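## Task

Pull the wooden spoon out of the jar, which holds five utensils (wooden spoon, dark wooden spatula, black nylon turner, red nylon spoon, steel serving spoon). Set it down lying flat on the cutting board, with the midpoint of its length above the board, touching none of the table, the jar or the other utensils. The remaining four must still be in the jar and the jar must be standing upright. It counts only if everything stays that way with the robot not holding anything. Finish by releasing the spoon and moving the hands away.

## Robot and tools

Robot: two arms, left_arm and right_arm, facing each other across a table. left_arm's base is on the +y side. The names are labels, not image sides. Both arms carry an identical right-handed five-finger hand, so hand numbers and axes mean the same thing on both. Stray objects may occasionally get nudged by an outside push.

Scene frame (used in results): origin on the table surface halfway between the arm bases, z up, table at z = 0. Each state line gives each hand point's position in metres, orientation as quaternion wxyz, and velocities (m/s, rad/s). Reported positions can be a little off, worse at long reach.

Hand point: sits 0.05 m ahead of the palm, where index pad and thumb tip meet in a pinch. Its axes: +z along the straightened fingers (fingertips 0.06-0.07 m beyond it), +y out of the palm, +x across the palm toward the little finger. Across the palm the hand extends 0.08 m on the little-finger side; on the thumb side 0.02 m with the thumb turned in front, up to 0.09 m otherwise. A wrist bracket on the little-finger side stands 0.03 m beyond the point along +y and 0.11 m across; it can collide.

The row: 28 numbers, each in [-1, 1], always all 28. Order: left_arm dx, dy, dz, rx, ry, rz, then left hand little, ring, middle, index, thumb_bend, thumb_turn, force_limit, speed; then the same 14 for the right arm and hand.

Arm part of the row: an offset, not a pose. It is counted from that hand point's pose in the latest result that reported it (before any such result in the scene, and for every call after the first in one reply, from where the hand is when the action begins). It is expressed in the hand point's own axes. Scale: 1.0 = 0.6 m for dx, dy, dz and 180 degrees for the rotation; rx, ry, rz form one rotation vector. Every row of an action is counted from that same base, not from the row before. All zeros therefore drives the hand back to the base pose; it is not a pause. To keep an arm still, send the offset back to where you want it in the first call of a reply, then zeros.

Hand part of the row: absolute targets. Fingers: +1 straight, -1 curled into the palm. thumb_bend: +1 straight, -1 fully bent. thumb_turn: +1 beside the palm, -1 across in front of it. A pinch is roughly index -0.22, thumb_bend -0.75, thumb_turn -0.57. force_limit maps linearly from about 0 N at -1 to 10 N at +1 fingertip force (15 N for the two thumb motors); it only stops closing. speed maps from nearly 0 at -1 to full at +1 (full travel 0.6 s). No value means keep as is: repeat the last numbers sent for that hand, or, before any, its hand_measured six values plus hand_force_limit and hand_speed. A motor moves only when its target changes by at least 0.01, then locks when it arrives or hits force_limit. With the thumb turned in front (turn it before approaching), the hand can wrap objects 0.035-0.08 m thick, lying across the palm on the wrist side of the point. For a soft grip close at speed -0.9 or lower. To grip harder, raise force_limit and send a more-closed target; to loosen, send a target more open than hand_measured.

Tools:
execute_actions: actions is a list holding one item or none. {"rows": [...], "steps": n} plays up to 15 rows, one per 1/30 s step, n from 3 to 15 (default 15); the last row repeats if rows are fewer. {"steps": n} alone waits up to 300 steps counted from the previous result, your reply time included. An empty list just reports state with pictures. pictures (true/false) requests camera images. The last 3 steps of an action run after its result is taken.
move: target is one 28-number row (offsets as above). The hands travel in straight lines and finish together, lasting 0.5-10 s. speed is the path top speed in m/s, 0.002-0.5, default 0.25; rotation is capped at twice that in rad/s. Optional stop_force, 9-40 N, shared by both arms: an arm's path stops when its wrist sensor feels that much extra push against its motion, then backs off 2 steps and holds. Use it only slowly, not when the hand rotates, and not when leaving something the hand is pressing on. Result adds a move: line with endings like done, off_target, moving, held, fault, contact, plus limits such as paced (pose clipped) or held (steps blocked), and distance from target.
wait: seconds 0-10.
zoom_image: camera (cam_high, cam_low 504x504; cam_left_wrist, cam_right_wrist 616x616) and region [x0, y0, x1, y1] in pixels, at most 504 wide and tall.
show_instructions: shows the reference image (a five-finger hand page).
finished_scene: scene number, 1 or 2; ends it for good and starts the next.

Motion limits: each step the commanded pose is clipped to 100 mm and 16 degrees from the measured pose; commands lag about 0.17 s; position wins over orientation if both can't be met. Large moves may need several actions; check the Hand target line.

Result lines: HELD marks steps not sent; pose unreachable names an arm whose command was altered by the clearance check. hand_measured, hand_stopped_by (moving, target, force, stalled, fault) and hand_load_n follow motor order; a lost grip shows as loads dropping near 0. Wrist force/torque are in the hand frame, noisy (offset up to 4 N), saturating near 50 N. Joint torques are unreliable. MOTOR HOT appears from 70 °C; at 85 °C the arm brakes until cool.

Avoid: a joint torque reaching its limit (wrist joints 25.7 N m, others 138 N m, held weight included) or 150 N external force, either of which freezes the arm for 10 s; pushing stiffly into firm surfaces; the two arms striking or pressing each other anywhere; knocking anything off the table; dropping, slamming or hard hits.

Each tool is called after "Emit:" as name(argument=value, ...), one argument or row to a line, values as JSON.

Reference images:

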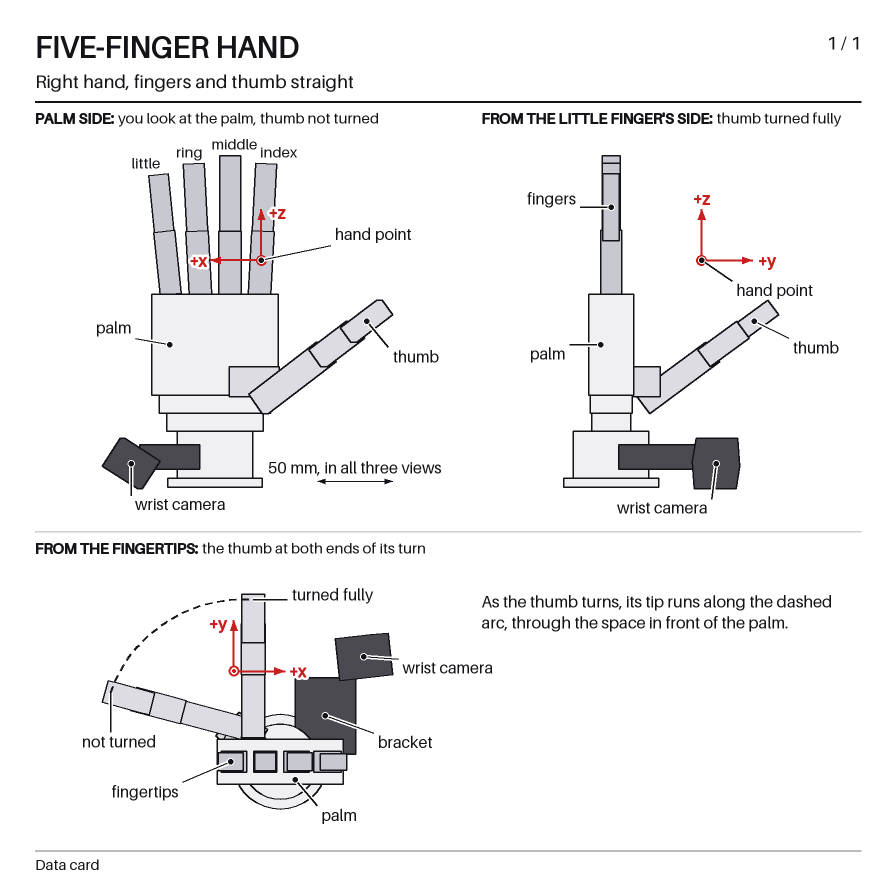

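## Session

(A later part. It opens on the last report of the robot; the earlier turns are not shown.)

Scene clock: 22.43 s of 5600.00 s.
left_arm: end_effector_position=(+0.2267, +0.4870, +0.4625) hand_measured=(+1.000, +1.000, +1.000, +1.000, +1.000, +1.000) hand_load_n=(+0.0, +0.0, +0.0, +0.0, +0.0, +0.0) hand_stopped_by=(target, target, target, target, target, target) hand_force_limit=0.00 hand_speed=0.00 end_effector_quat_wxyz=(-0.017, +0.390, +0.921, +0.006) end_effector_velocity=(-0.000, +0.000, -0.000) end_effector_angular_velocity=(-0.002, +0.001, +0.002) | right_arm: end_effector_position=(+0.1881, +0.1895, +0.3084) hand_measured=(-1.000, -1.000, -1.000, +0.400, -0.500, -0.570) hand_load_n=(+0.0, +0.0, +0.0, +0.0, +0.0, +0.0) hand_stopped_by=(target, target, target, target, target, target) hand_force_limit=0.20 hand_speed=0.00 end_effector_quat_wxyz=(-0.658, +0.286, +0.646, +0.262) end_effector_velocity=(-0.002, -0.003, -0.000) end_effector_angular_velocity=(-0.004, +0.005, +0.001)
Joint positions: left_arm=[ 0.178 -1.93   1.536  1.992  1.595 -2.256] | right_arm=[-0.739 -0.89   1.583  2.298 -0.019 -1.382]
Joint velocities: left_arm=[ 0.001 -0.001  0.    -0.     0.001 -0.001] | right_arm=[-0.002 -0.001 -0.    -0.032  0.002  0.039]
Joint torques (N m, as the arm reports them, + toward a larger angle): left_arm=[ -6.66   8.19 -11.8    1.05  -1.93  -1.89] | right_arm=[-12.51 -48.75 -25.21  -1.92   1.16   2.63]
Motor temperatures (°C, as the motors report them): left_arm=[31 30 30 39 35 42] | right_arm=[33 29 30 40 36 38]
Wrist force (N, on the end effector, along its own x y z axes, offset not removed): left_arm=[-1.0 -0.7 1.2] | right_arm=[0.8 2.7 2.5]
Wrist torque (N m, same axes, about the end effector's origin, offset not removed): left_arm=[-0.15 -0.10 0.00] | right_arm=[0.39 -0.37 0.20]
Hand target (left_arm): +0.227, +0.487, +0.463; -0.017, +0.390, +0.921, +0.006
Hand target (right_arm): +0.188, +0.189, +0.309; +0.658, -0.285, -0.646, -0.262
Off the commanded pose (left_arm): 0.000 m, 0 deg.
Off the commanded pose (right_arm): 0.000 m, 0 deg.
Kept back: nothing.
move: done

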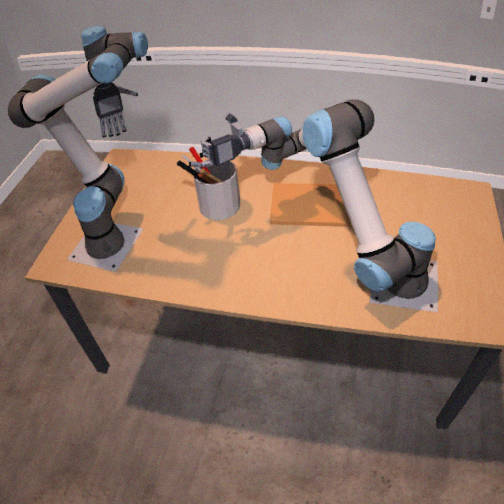

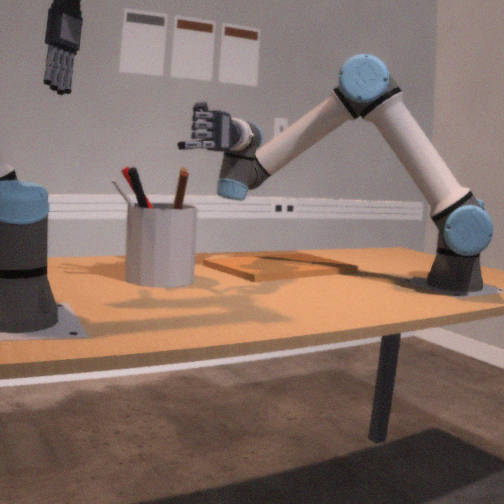

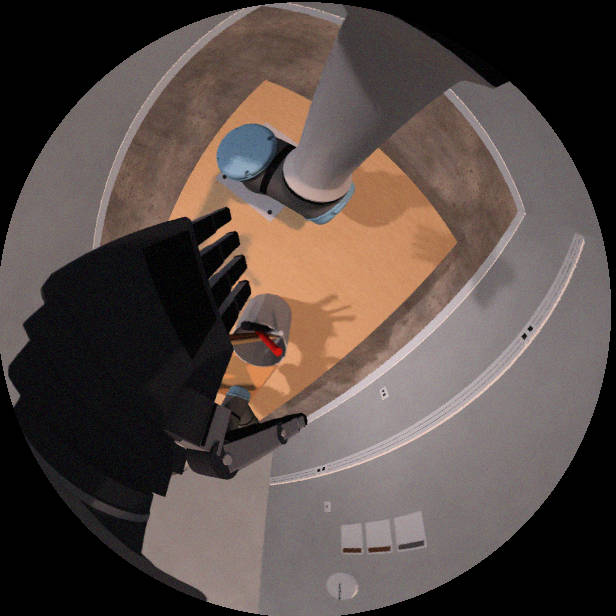

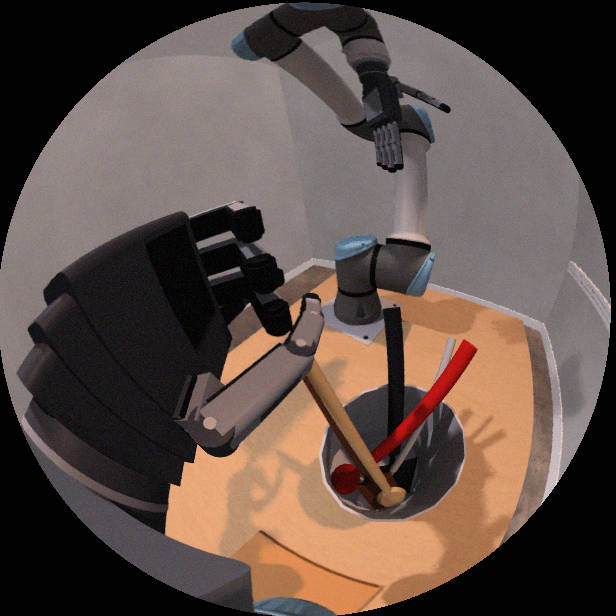

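Emit:
move(
  target=[-0.415,-0.372,0.02,0,0,0,-1,-1,-1,-1,-1,1,0,0, 0,0,-0.4,0,0,0,-1,-1,-1,0.4,-0.5,-0.57,0.2,0],
)

Emit:
zoom_image(
  camera="cam_left_wrist",
  region=[200, 100, 450, 350],
)

Scene clock: 24.83 s of 5600.00 s.
left_arm: end_effector_position=(+0.2395, +0.1535, +0.4414) hand_measured=(-1.000, -1.000, -1.000, -1.000, -1.000, +1.000) hand_load_n=(+0.0, +0.0, +0.0, +0.0, +0.0, +0.0) hand_stopped_by=(target, target, target, target, target, target) hand_force_limit=0.00 hand_speed=0.00 end_effector_quat_wxyz=(-0.017, +0.390, +0.921, +0.006) end_effector_velocity=(-0.000, -0.002, +0.001) end_effector_angular_velocity=(+0.001, +0.002, -0.001) | right_arm: end_effector_position=(+0.3557, +0.0182, +0.3077) hand_measured=(-1.000, -1.000, -1.000, +0.400, -0.500, -0.570) hand_load_n=(+0.0, +0.0, +0.0, +0.0, +0.0, +0.0) hand_stopped_by=(target, target, target, target, target, target) hand_force_limit=0.20 hand_speed=0.00 end_effector_quat_wxyz=(-0.658, +0.286, +0.646, +0.262) end_effector_velocity=(+0.000, -0.001, +0.000) end_effector_angular_velocity=(-0.001, +0.000, +0.001)
Joint positions: left_arm=[ 0.143 -1.145  0.779  1.963  1.596 -2.29 ] | right_arm=[-1.171 -0.934  1.672  2.411  0.413 -1.54 ]
Joint velocities: left_arm=[-0.     0.009 -0.015  0.008  0.002  0.001] | right_arm=[-0.002 -0.    -0.     0.     0.003  0.001]
Joint torques (N m, as the arm reports them, + toward a larger angle): left_arm=[  6.54 -23.31 -27.8    4.73   2.45   2.43] | right_arm=[-13.25 -29.8  -25.57   3.29   2.02  -2.44]
Motor temperatures (°C, as the motors report them): left_arm=[31 30 30 39 35 42] | right_arm=[33 29 30 40 36 38]
Wrist force (N, on the end effector, along its own x y z axes, offset not removed): left_arm=[-0.3 -1.0 0.6] | right_arm=[1.7 2.1 1.0]
Wrist torque (N m, same axes, about the end effector's origin, offset not removed): left_arm=[-0.18 -0.24 0.04] | right_arm=[0.46 -0.44 0.20]
Hand target (left_arm): +0.240, +0.153, +0.441; -0.017, +0.390, +0.921, +0.006
Hand target (right_arm): +0.356, +0.018, +0.308; +0.658, -0.286, -0.646, -0.262
Off the commanded pose (left_arm): 0.001 m, 0 deg.
Off the commanded pose (right_arm): 0.000 m, 0 deg.
Kept back: nothing.
move: done

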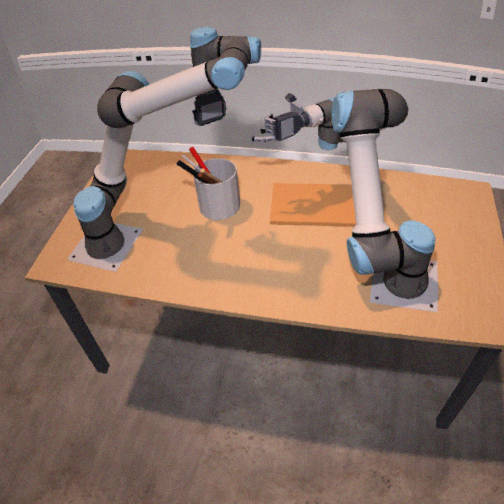

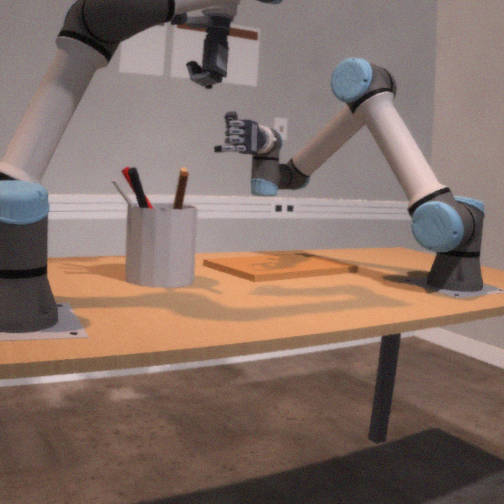

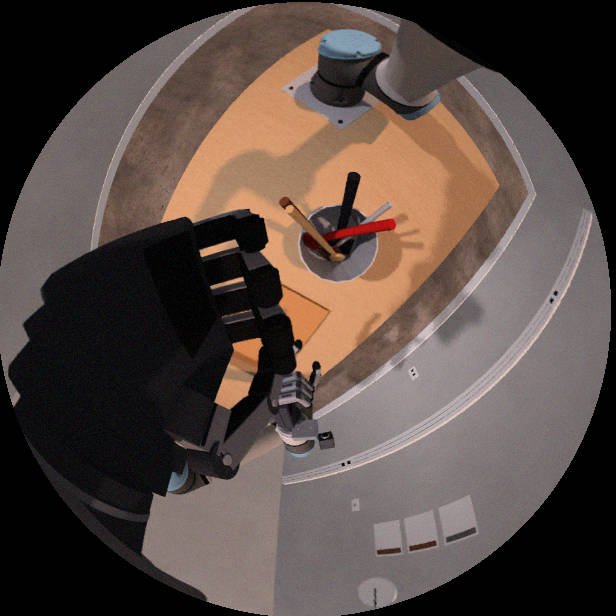

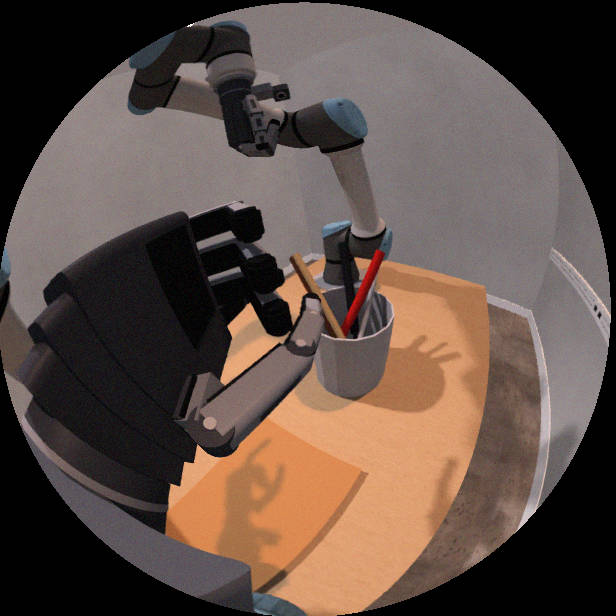

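Region (200, 100, 450, 350) of cam_left_wrist's 616x616 image, scaled by 2.016, with more detail than that image has.

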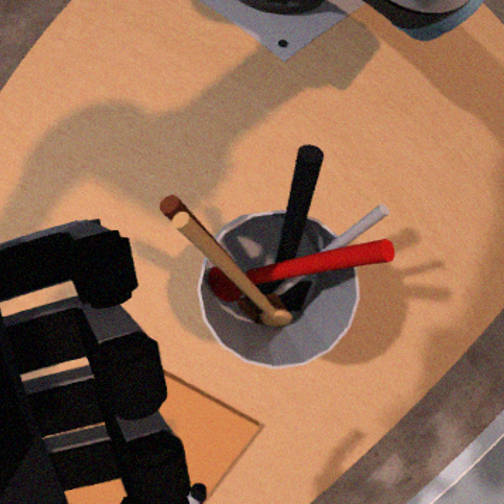

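Emit:
move(
  target=[0.258,0.157,0.2,0.559,0.084,0.154,-1,-1,-1,0.6,-0.4,-0.57,0.2,0, 0,0,0,0,0,0,-1,-1,-1,0.4,-0.5,-0.57,0.2,0],
)

Scene clock: 29.33 s of 5600.00 s.
left_arm: end_effector_position=(+0.2209, +0.2305, +0.3930) hand_measured=(-1.000, -1.000, -1.000, +0.600, -0.400, -0.570) hand_load_n=(+0.0, +0.0, +0.0, +0.0, +0.0, +0.0) hand_stopped_by=(target, target, target, target, target, target) hand_force_limit=0.20 hand_speed=0.00 end_effector_quat_wxyz=(-0.205, +0.442, +0.815, -0.312) end_effector_velocity=(-0.000, -0.000, -0.000) end_effector_angular_velocity=(+0.001, +0.002, -0.001) | right_arm: end_effector_position=(+0.3557, +0.0182, +0.3077) hand_measured=(-1.000, -1.000, -1.000, +0.400, -0.500, -0.570) hand_load_n=(+0.0, +0.0, +0.0, +0.0, +0.0, +0.0) hand_stopped_by=(target, target, target, target, target, target) hand_force_limit=0.20 hand_speed=0.00 end_effector_quat_wxyz=(-0.658, +0.286, +0.646, +0.262) end_effector_velocity=(-0.000, +0.000, +0.000) end_effector_angular_velocity=(-0.000, +0.000, -0.000)
Joint positions: left_arm=[ 0.612 -1.402  1.319  1.68   2.336 -1.619] | right_arm=[-1.171 -0.934  1.672  2.411  0.413 -1.54 ]
Joint velocities: left_arm=[-0.001  0.001 -0.     0.001  0.001  0.   ] | right_arm=[ 0.001 -0.     0.     0.    -0.001  0.   ]
Joint torques (N m, as the arm reports them, + toward a larger angle): left_arm=[ -6.15 -13.83 -12.74   1.48  -1.07  -2.38] | right_arm=[ 13.79 -47.19  -5.97   0.58  -1.73  -2.12]
Motor temperatures (°C, as the motors report them): left_arm=[31 30 30 39 35 42] | right_arm=[33 29 30 40 36 38]
Wrist force (N, on the end effector, along its own x y z axes, offset not removed): left_arm=[-0.3 -1.8 0.6] | right_arm=[0.2 1.7 2.6]
Wrist torque (N m, same axes, about the end effector's origin, offset not removed): left_arm=[-0.23 -0.21 0.06] | right_arm=[0.30 -0.29 0.01]
Hand target (left_arm): +0.221, +0.230, +0.393; -0.205, +0.442, +0.815, -0.312
Hand target (right_arm): +0.356, +0.018, +0.308; +0.658, -0.286, -0.646, -0.262
Off the commanded pose (left_arm): 0.125 m, 61 deg; position and orientation clipped at the last step of the last action.
Off the commanded pose (right_arm): 0.000 m, 0 deg.
Kept back: nothing.
move: held (left_arm); limits=paced,held; held on 65 of 120 steps (left_arm), including the last (left_arm)
pose unreachable (left arm): on one or more control steps of this call this arm could not follow its commanded pose, so it was not sent that pose on those steps. On the call's last step it was still not sent that pose. It may still have moved: this result reports where it is.
cause: the commanded pose would bring two parts of the arm too close to each other (joints 4 (wrist 1) to 6 (wrist 3) lie between them).

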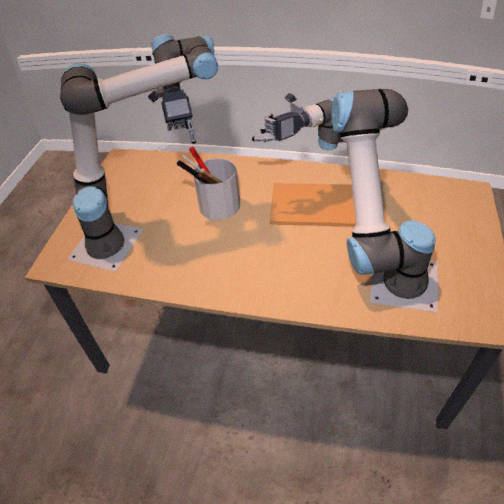

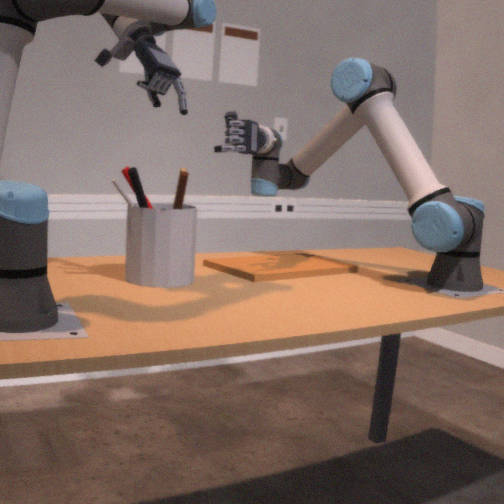

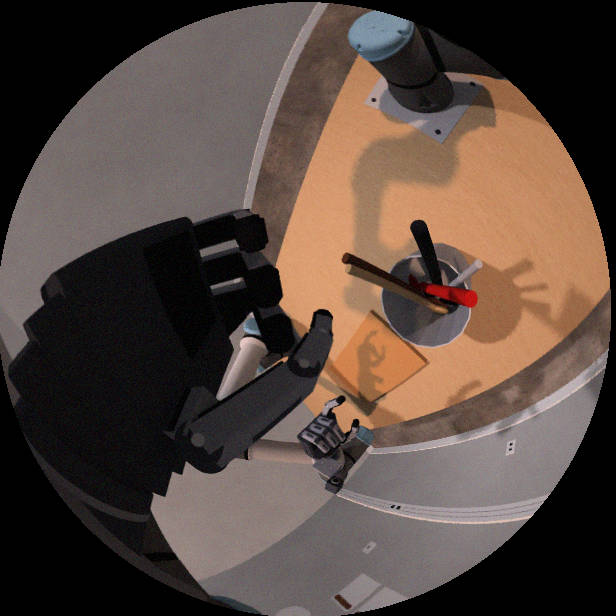

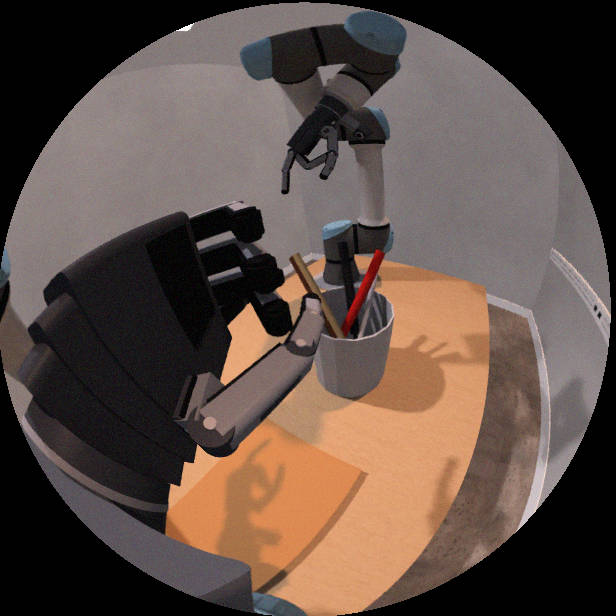

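Emit:
move(
  target=[0,0,0,-0.238,-0.033,-0.062,-1,-1,-1,0.6,-0.4,-0.57,0.2,0, 0,0,0,0,0,0,-1,-1,-1,0.4,-0.5,-0.57,0.2,0],
)

Scene clock: 33.90 s of 5600.00 s.
left_arm: end_effector_position=(+0.2211, +0.2304, +0.3931) hand_measured=(-1.000, -1.000, -1.000, +0.600, -0.400, -0.570) hand_load_n=(+0.0, +0.0, +0.0, +0.0, +0.0, +0.0) hand_stopped_by=(target, target, target, target, target, target) hand_force_limit=0.20 hand_speed=0.00 end_effector_quat_wxyz=(-0.018, +0.391, +0.920, +0.005) end_effector_velocity=(+0.000, -0.000, -0.000) end_effector_angular_velocity=(+0.006, -0.013, +0.004) | right_arm: end_effector_position=(+0.3557, +0.0182, +0.3077) hand_measured=(-1.000, -1.000, -1.000, +0.400, -0.500, -0.570) hand_load_n=(+0.0, +0.0, +0.0, +0.0, +0.0, +0.0) hand_stopped_by=(target, target, target, target, target, target) hand_force_limit=0.20 hand_speed=0.00 end_effector_quat_wxyz=(-0.658, +0.286, +0.646, +0.262) end_effector_velocity=(-0.000, +0.000, +0.000) end_effector_angular_velocity=(+0.000, -0.001, +0.000)
Joint positions: left_arm=[ 0.105 -1.403  1.247  1.749  1.6   -2.326] | right_arm=[-1.171 -0.934  1.672  2.411  0.413 -1.54 ]
Joint velocities: left_arm=[-0.009  0.001  0.004  0.001 -0.013 -0.013] | right_arm=[ 0.001 -0.     0.    -0.    -0.001 -0.   ]
Joint torques (N m, as the arm reports them, + toward a larger angle): left_arm=[ -7.44 -12.88 -11.94   4.75  -1.92  -2.39] | right_arm=[ 13.24 -30.55  -7.5    0.22  -1.31  -1.92]
Motor temperatures (°C, as the motors report them): left_arm=[31 30 30 39 35 42] | right_arm=[33 29 30 40 36 38]
Wrist force (N, on the end effector, along its own x y z axes, offset not removed): left_arm=[0.0 -2.1 0.7] | right_arm=[0.3 3.5 0.6]
Wrist torque (N m, same axes, about the end effector's origin, offset not removed): left_arm=[-0.35 -0.30 -0.05] | right_arm=[0.64 -0.15 0.12]
Hand target (left_arm): +0.221, +0.230, +0.393; -0.017, +0.391, +0.920, +0.005
Hand target (right_arm): +0.356, +0.018, +0.308; +0.658, -0.286, -0.646, -0.262
Off the commanded pose (left_arm): 0.000 m, 0 deg.
Off the commanded pose (right_arm): 0.000 m, 0 deg.
Kept back: nothing.
move: done; limits=paced

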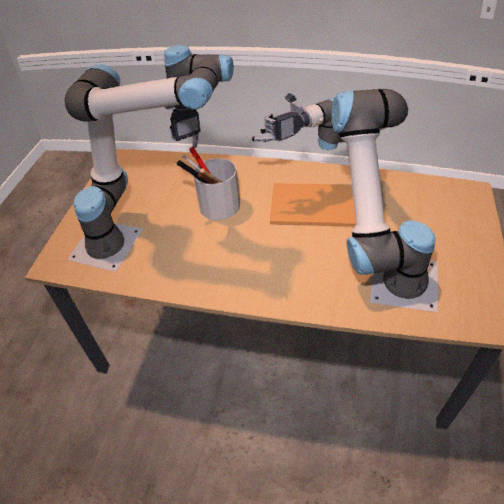

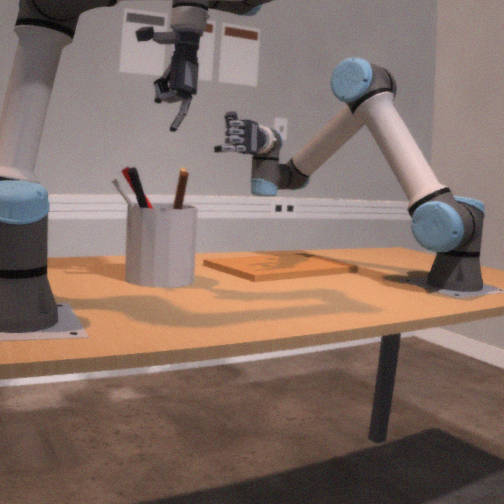

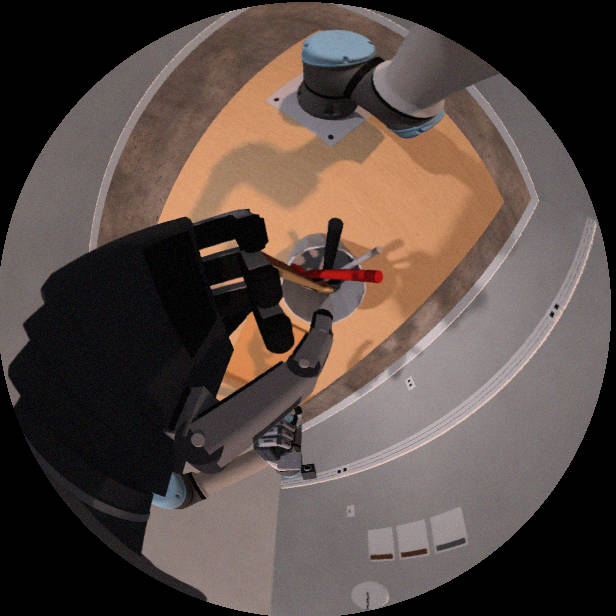

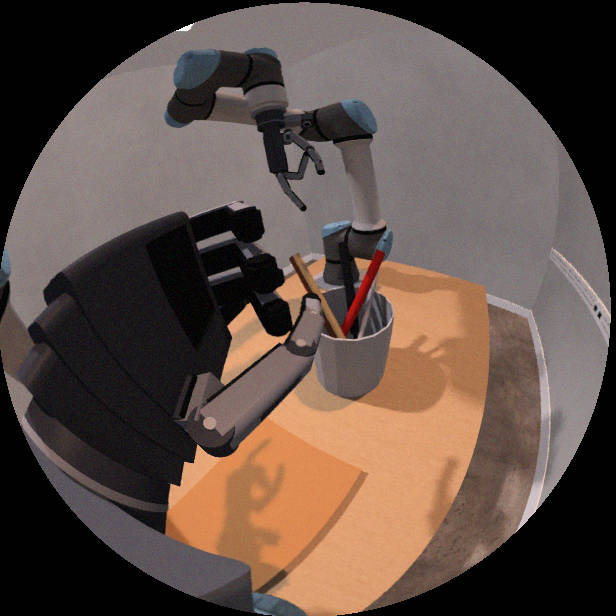

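Emit:
move(
  target=[0.068,0.002,0.08,0,0,0,-1,-1,-1,1,1,1,0.2,0, 0,0,0,0,0,0,-1,-1,-1,0.4,-0.5,-0.57,0.2,0],
  speed=0.1,
)

Emit:
zoom_image(
  camera="cam_low",
  region=[100, 110, 260, 230],
)

Emit:
zoom_image(
  camera="cam_right_wrist",
  region=[240, 150, 440, 350],
)

Scene clock: 35.77 s of 5600.00 s.
left_arm: end_effector_position=(+0.1922, +0.2616, +0.3467) hand_measured=(-1.000, -1.000, -1.000, +1.000, +1.000, +1.000) hand_load_n=(+0.0, +0.0, +0.0, +0.0, +0.0, +0.0) hand_stopped_by=(target, target, target, target, target, target) hand_force_limit=0.20 hand_speed=0.00 end_effector_quat_wxyz=(-0.018, +0.391, +0.920, +0.004) end_effector_velocity=(-0.000, -0.000, -0.001) end_effector_angular_velocity=(+0.003, -0.001, +0.001) | right_arm: end_effector_position=(+0.3557, +0.0182, +0.3077) hand_measured=(-1.000, -1.000, -1.000, +0.400, -0.500, -0.570) hand_load_n=(+0.0, +0.0, +0.0, +0.0, +0.0, +0.0) hand_stopped_by=(target, target, target, target, target, target) hand_force_limit=0.20 hand_speed=0.00 end_effector_quat_wxyz=(-0.658, +0.286, +0.646, +0.262) end_effector_velocity=(-0.000, -0.000, +0.000) end_effector_angular_velocity=(+0.001, -0.001, +0.001)
Joint positions: left_arm=[ 0.017 -1.514  1.49   1.615  1.602 -2.415] | right_arm=[-1.171 -0.934  1.672  2.411  0.413 -1.54 ]
Joint velocities: left_arm=[-0.001  0.002  0.001  0.    -0.001 -0.002] | right_arm=[-0.001 -0.001  0.    -0.     0.001 -0.001]
Joint torques (N m, as the arm reports them, + toward a larger angle): left_arm=[ -7.7  -35.8  -12.9   -0.46  -2.21  -2.29] | right_arm=[ 12.07 -29.93  -6.36   0.4   -1.33  -2.07]
Motor temperatures (°C, as the motors report them): left_arm=[31 30 30 39 35 42] | right_arm=[33 29 30 40 36 38]
Wrist force (N, on the end effector, along its own x y z axes, offset not removed): left_arm=[0.4 -1.1 1.8] | right_arm=[2.7 2.6 1.6]
Wrist torque (N m, same axes, about the end effector's origin, offset not removed): left_arm=[-0.22 -0.37 0.11] | right_arm=[0.46 -0.62 0.19]
Hand target (left_arm): +0.192, +0.262, +0.347; -0.018, +0.391, +0.920, +0.004
Hand target (right_arm): +0.356, +0.018, +0.308; +0.658, -0.286, -0.646, -0.262
Off the commanded pose (left_arm): 0.000 m, 0 deg.
Off the commanded pose (right_arm): 0.000 m, 0 deg.
Kept back: nothing.
move: done

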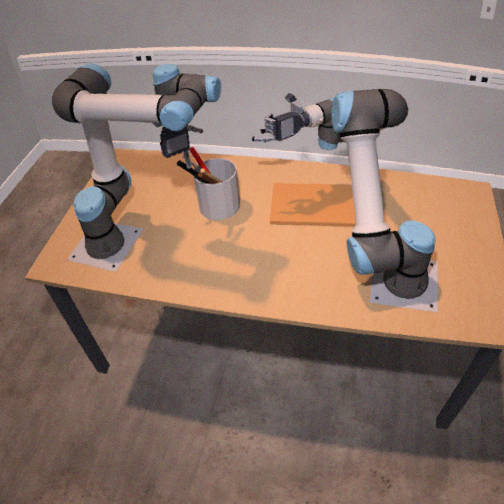

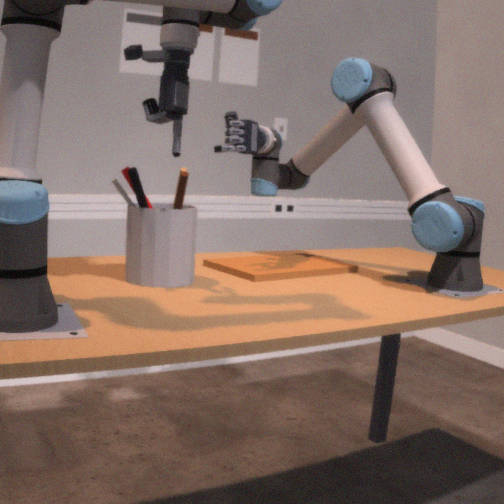

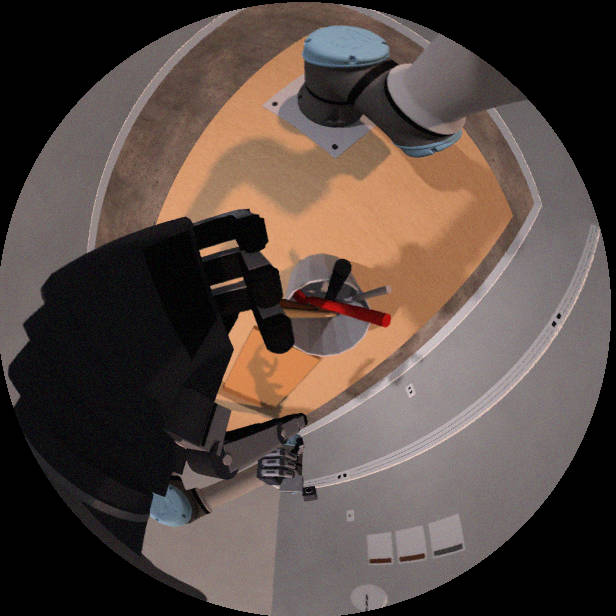

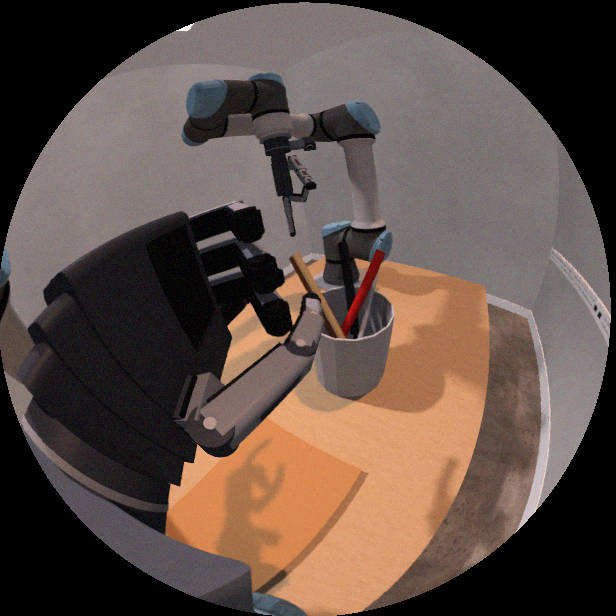

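Region (100, 110, 260, 230) of cam_low's 504x504 image, scaled by 3.150, with more detail than that image has; it fills the top 378 rows of this view, and the rest is white.

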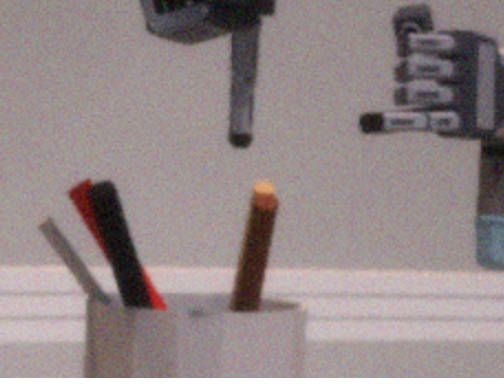

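Region (240, 150, 440, 350) of cam_right_wrist's 616x616 image, scaled by 2.520, with more detail than that image has.

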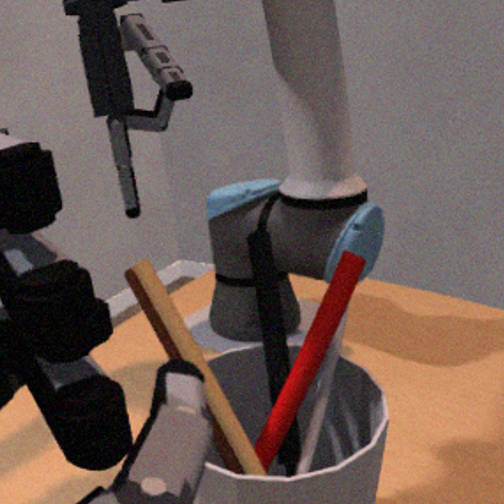

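Emit:
move(
  target=[0.01,-0.012,0.05,0,0,0,-1,-1,-1,1,1,1,0.2,0, 0,0,0,0,0,0,-1,-1,-1,0.4,-0.5,-0.57,0.2,0],
  speed=0.04,
)

Emit:
move(
  target=[-0.15,0,0,0,0,0,-1,-1,-1,1,1,1,0.2,0, 0,0,0,0,0,0,-1,-1,-1,0.4,-0.5,-0.57,0.2,0],
  speed=0.04,
)

Scene clock: 37.23 s of 5600.00 s.
left_arm: end_effector_position=(+0.1820, +0.2616, +0.3172) hand_measured=(-1.000, -1.000, -1.000, +1.000, +1.000, +1.000) hand_load_n=(+0.0, +0.0, +0.0, +0.0, +0.0, +0.0) hand_stopped_by=(target, target, target, target, target, target) hand_force_limit=0.20 hand_speed=0.00 end_effector_quat_wxyz=(-0.018, +0.391, +0.920, +0.004) end_effector_velocity=(-0.001, +0.001, -0.002) end_effector_angular_velocity=(+0.001, -0.001, -0.000) | right_arm: end_effector_position=(+0.3557, +0.0182, +0.3077) hand_measured=(-1.000, -1.000, -1.000, +0.400, -0.500, -0.570) hand_load_n=(+0.0, +0.0, +0.0, +0.0, +0.0, +0.0) hand_stopped_by=(target, target, target, target, target, target) hand_force_limit=0.20 hand_speed=0.00 end_effector_quat_wxyz=(-0.658, +0.286, +0.646, +0.262) end_effector_velocity=(+0.000, +0.000, -0.000) end_effector_angular_velocity=(+0.000, +0.000, -0.000)
Joint positions: left_arm=[-0.015 -1.52   1.572  1.539  1.603 -2.447] | right_arm=[-1.171 -0.934  1.672  2.411  0.413 -1.54 ]
Joint velocities: left_arm=[-0.003 -0.001  0.007 -0.005 -0.    -0.003] | right_arm=[-0.     0.001  0.    -0.    -0.    -0.001]
Joint torques (N m, as the arm reports them, + toward a larger angle): left_arm=[ -6.19 -35.25 -10.91  -0.52  -0.01  -2.32] | right_arm=[ 13.15 -30.2   -6.09   0.32  -1.35  -1.99]
Motor temperatures (°C, as the motors report them): left_arm=[31 30 30 39 35 42] | right_arm=[33 29 30 40 36 38]
Wrist force (N, on the end effector, along its own x y z axes, offset not removed): left_arm=[0.6 -1.2 2.0] | right_arm=[0.1 0.9 2.6]
Wrist torque (N m, same axes, about the end effector's origin, offset not removed): left_arm=[-0.20 -0.40 0.16] | right_arm=[0.13 -0.25 0.10]
Hand target (left_arm): +0.182, +0.262, +0.317; -0.018, +0.391, +0.920, +0.004
Hand target (right_arm): +0.356, +0.018, +0.308; +0.658, -0.286, -0.646, -0.262
Off the commanded pose (left_arm): 0.000 m, 0 deg.
Off the commanded pose (right_arm): 0.000 m, 0 deg.
Kept back: nothing.
move: done

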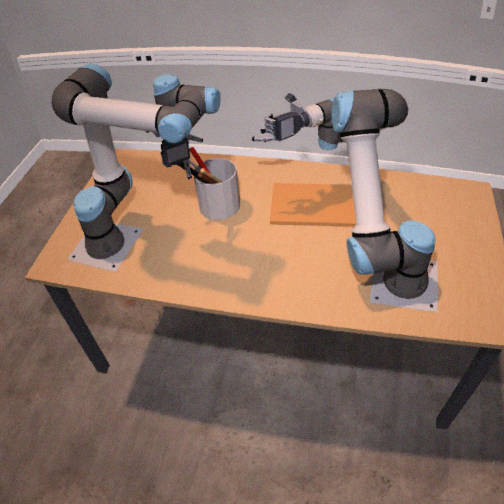

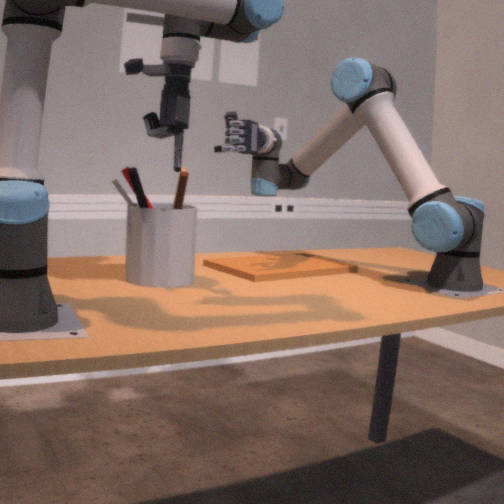

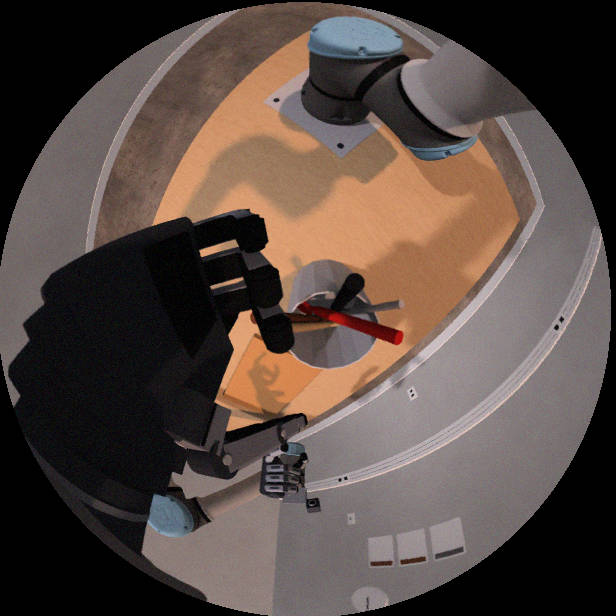

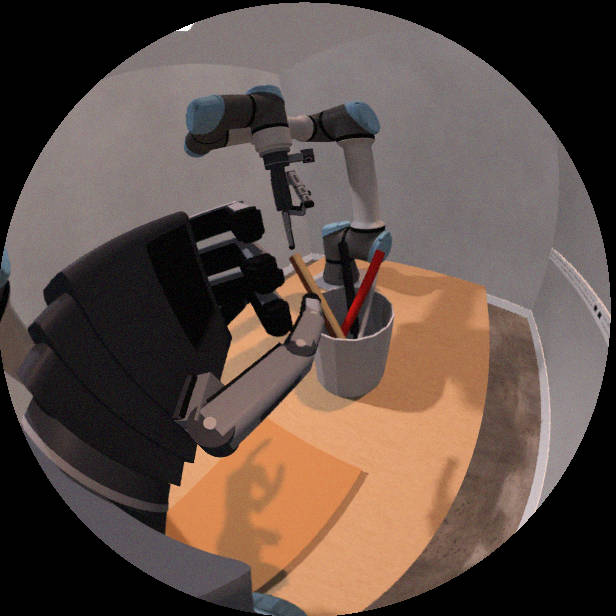

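Scene clock: 39.90 s of 5600.00 s.
left_arm: end_effector_position=(+0.2442, +0.1972, +0.3139) hand_measured=(-1.000, -1.000, -1.000, +1.000, +1.000, +1.000) hand_load_n=(+0.0, +0.0, +0.0, +0.0, +0.0, +0.0) hand_stopped_by=(target, target, target, target, target, target) hand_force_limit=0.20 hand_speed=0.00 end_effector_quat_wxyz=(-0.018, +0.391, +0.920, +0.005) end_effector_velocity=(+0.002, -0.002, +0.000) end_effector_angular_velocity=(+0.000, +0.000, +0.003) | right_arm: end_effector_position=(+0.3557, +0.0182, +0.3077) hand_measured=(-1.000, -1.000, -1.000, +0.400, -0.500, -0.570) hand_load_n=(+0.0, +0.0, +0.0, +0.0, +0.0, +0.0) hand_stopped_by=(target, target, target, target, target, target) hand_force_limit=0.20 hand_speed=0.00 end_effector_quat_wxyz=(-0.658, +0.286, +0.646, +0.262) end_effector_velocity=(+0.000, -0.000, +0.000) end_effector_angular_velocity=(-0.000, -0.000, -0.001)
Joint positions: left_arm=[ 0.163 -1.313  1.34   1.568  1.599 -2.269] | right_arm=[-1.171 -0.934  1.672  2.411  0.413 -1.54 ]
Joint velocities: left_arm=[ 0.006  0.006 -0.008  0.002  0.     0.003] | right_arm=[-0.001 -0.001  0.     0.    -0.001  0.   ]
Joint torques (N m, as the arm reports them, + toward a larger angle): left_arm=[  9.69 -14.48 -24.63   3.37  -1.     2.4 ] | right_arm=[ 13.98 -30.65  -6.29   0.31  -1.19  -2.  ]
Motor temperatures (°C, as the motors report them): left_arm=[31 30 30 39 35 42] | right_arm=[33 29 30 40 36 38]
Wrist force (N, on the end effector, along its own x y z axes, offset not removed): left_arm=[4.0 -2.7 -10.0] | right_arm=[2.0 2.8 2.8]
Wrist torque (N m, same axes, about the end effector's origin, offset not removed): left_arm=[0.60 -0.22 0.33] | right_arm=[0.43 -0.50 0.17]
Hand target (left_arm): +0.244, +0.197, +0.314; -0.018, +0.391, +0.920, +0.005
Hand target (right_arm): +0.356, +0.018, +0.308; +0.658, -0.286, -0.646, -0.262
Off the commanded pose (left_arm): 0.000 m, 0 deg.
Off the commanded pose (right_arm): 0.000 m, 0 deg.
Kept back: nothing.
move: done

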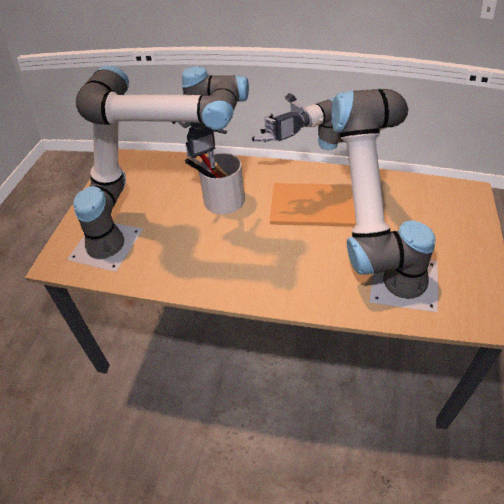

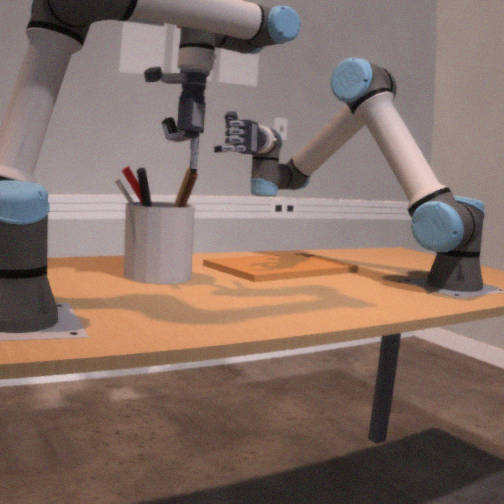

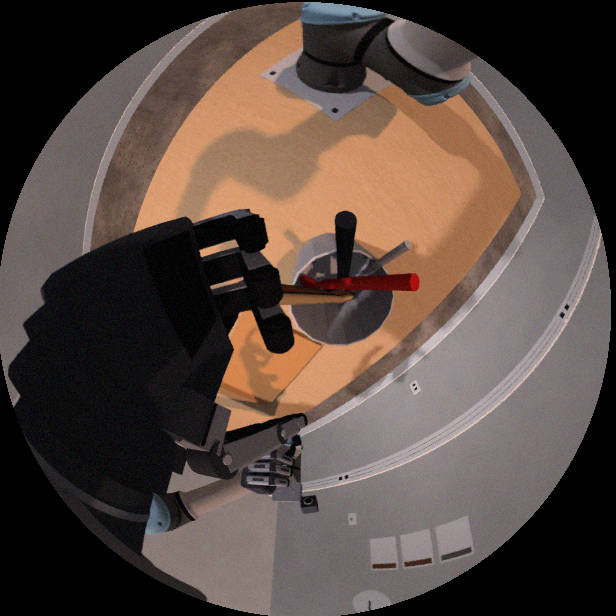

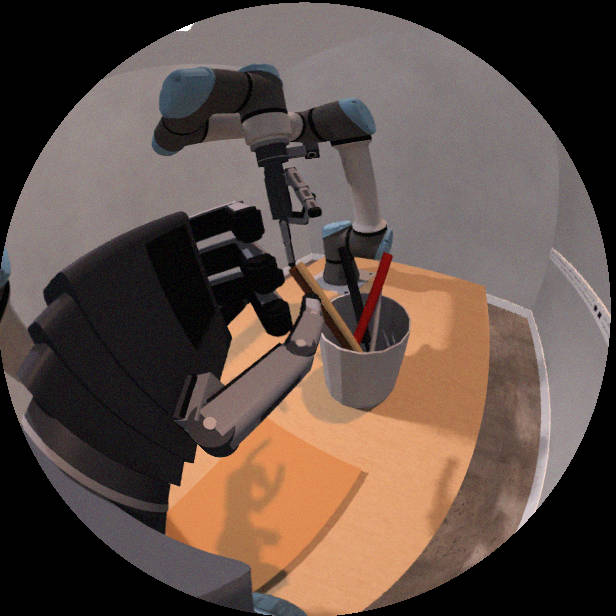

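Emit:
move(
  target=[0.1,0,-0.15,0,0,0,-1,-1,-1,1,1,1,0.2,0, 0,0,0,0,0,0,-1,-1,-1,0.4,-0.5,-0.57,0.2,0],
  speed=0.08,
)

Emit:
zoom_image(
  camera="cam_left_wrist",
  region=[200, 120, 450, 370],
)

Emit:
zoom_image(
  camera="cam_low",
  region=[100, 110, 260, 230],
)

Scene clock: 42.00 s of 5600.00 s.
left_arm: end_effector_position=(+0.2055, +0.2381, +0.4057) hand_measured=(-1.000, -1.000, -1.000, +1.000, +1.000, +1.000) hand_load_n=(+0.0, +0.0, +0.0, +0.0, +0.0, +0.0) hand_stopped_by=(target, target, target, target, target, target) hand_force_limit=0.20 hand_speed=0.00 end_effector_quat_wxyz=(-0.018, +0.391, +0.920, +0.005) end_effector_velocity=(-0.002, +0.001, +0.003) end_effector_angular_velocity=(+0.000, +0.000, -0.000) | right_arm: end_effector_position=(+0.3557, +0.0182, +0.3077) hand_measured=(-1.000, -1.000, -1.000, +0.400, -0.500, -0.570) hand_load_n=(+0.0, +0.0, +0.0, +0.0, +0.0, +0.0) hand_stopped_by=(target, target, target, target, target, target) hand_force_limit=0.20 hand_speed=0.00 end_effector_quat_wxyz=(-0.658, +0.286, +0.646, +0.262) end_effector_velocity=(+0.000, -0.000, +0.000) end_effector_angular_velocity=(+0.001, -0.001, +0.000)
Joint positions: left_arm=[ 0.061 -1.431  1.247  1.776  1.601 -2.37 ] | right_arm=[-1.171 -0.934  1.672  2.411  0.413 -1.54 ]
Joint velocities: left_arm=[-0.004 -0.003 -0.004  0.008  0.    -0.004] | right_arm=[-0.    -0.     0.    -0.     0.001 -0.001]
Joint torques (N m, as the arm reports them, + toward a larger angle): left_arm=[ -6.84 -37.67 -27.12   4.53   2.33  -2.25] | right_arm=[ 12.91 -30.17  -5.89   0.02  -1.4   -2.11]
Motor temperatures (°C, as the motors report them): left_arm=[31 30 30 39 35 42] | right_arm=[33 29 30 40 36 38]
Wrist force (N, on the end effector, along its own x y z axes, offset not removed): left_arm=[1.0 -1.2 1.0] | right_arm=[0.0 1.5 1.6]
Wrist torque (N m, same axes, about the end effector's origin, offset not removed): left_arm=[-0.21 -0.43 0.11] | right_arm=[0.26 -0.26 0.06]
Hand target (left_arm): +0.205, +0.238, +0.406; -0.018, +0.391, +0.920, +0.005
Hand target (right_arm): +0.356, +0.018, +0.308; +0.658, -0.286, -0.646, -0.262
Off the commanded pose (left_arm): 0.000 m, 0 deg.
Off the commanded pose (right_arm): 0.000 m, 0 deg.
Kept back: nothing.
move: done

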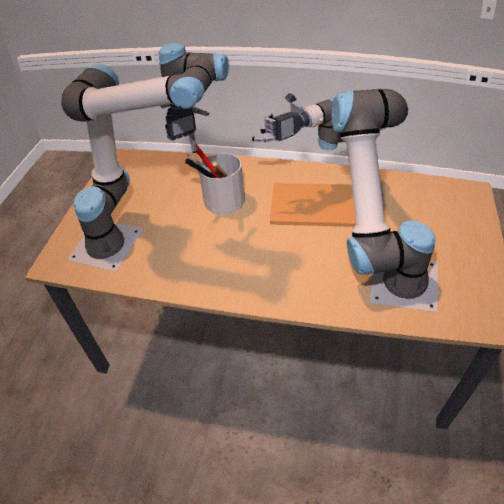

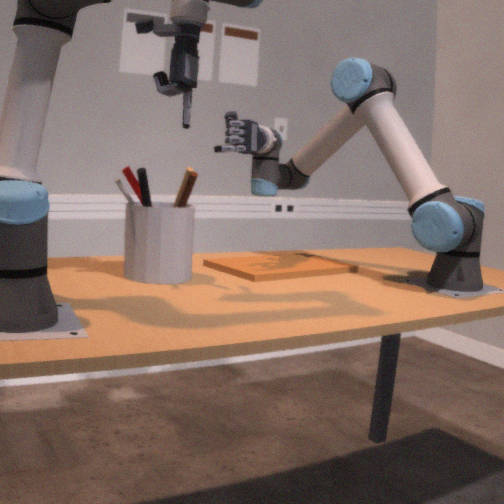

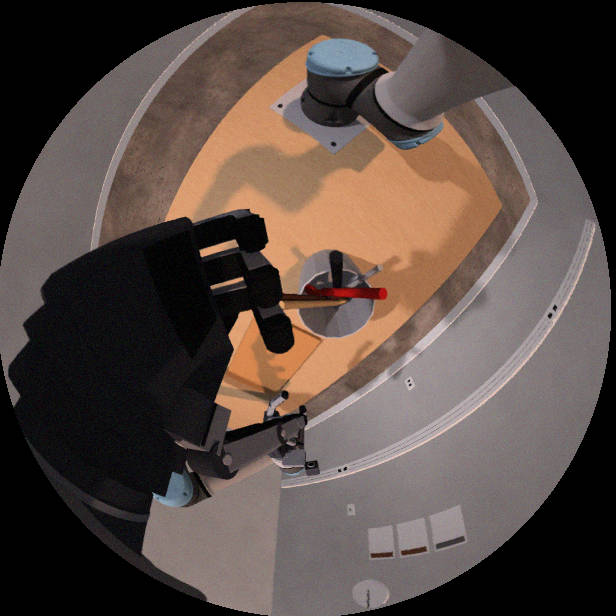

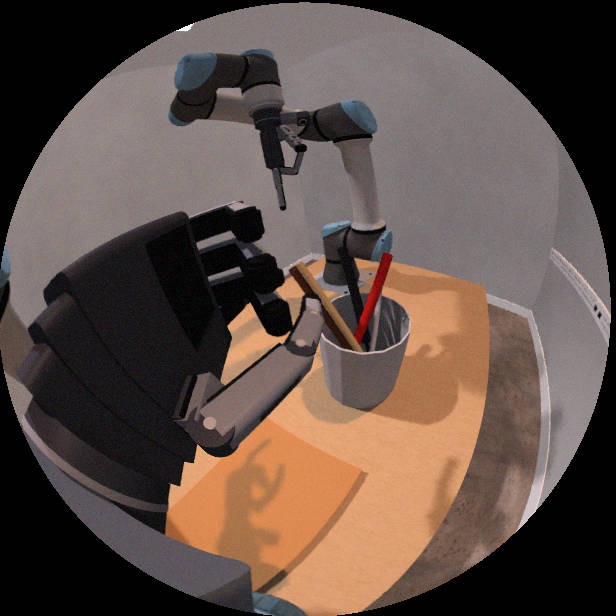

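Region (200, 120, 450, 370) of cam_left_wrist's 616x616 image, scaled by 2.016, with more detail than that image has.

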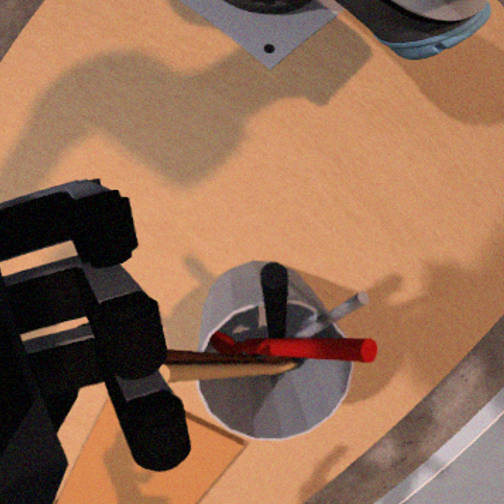

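Region (100, 110, 260, 230) of cam_low's 504x504 image, scaled by 3.150, with more detail than that image has; it fills the top 378 rows of this view, and the rest is white.

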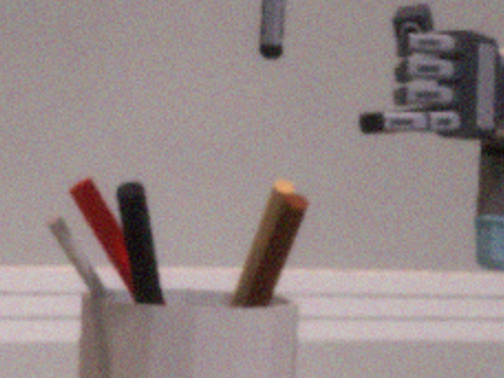

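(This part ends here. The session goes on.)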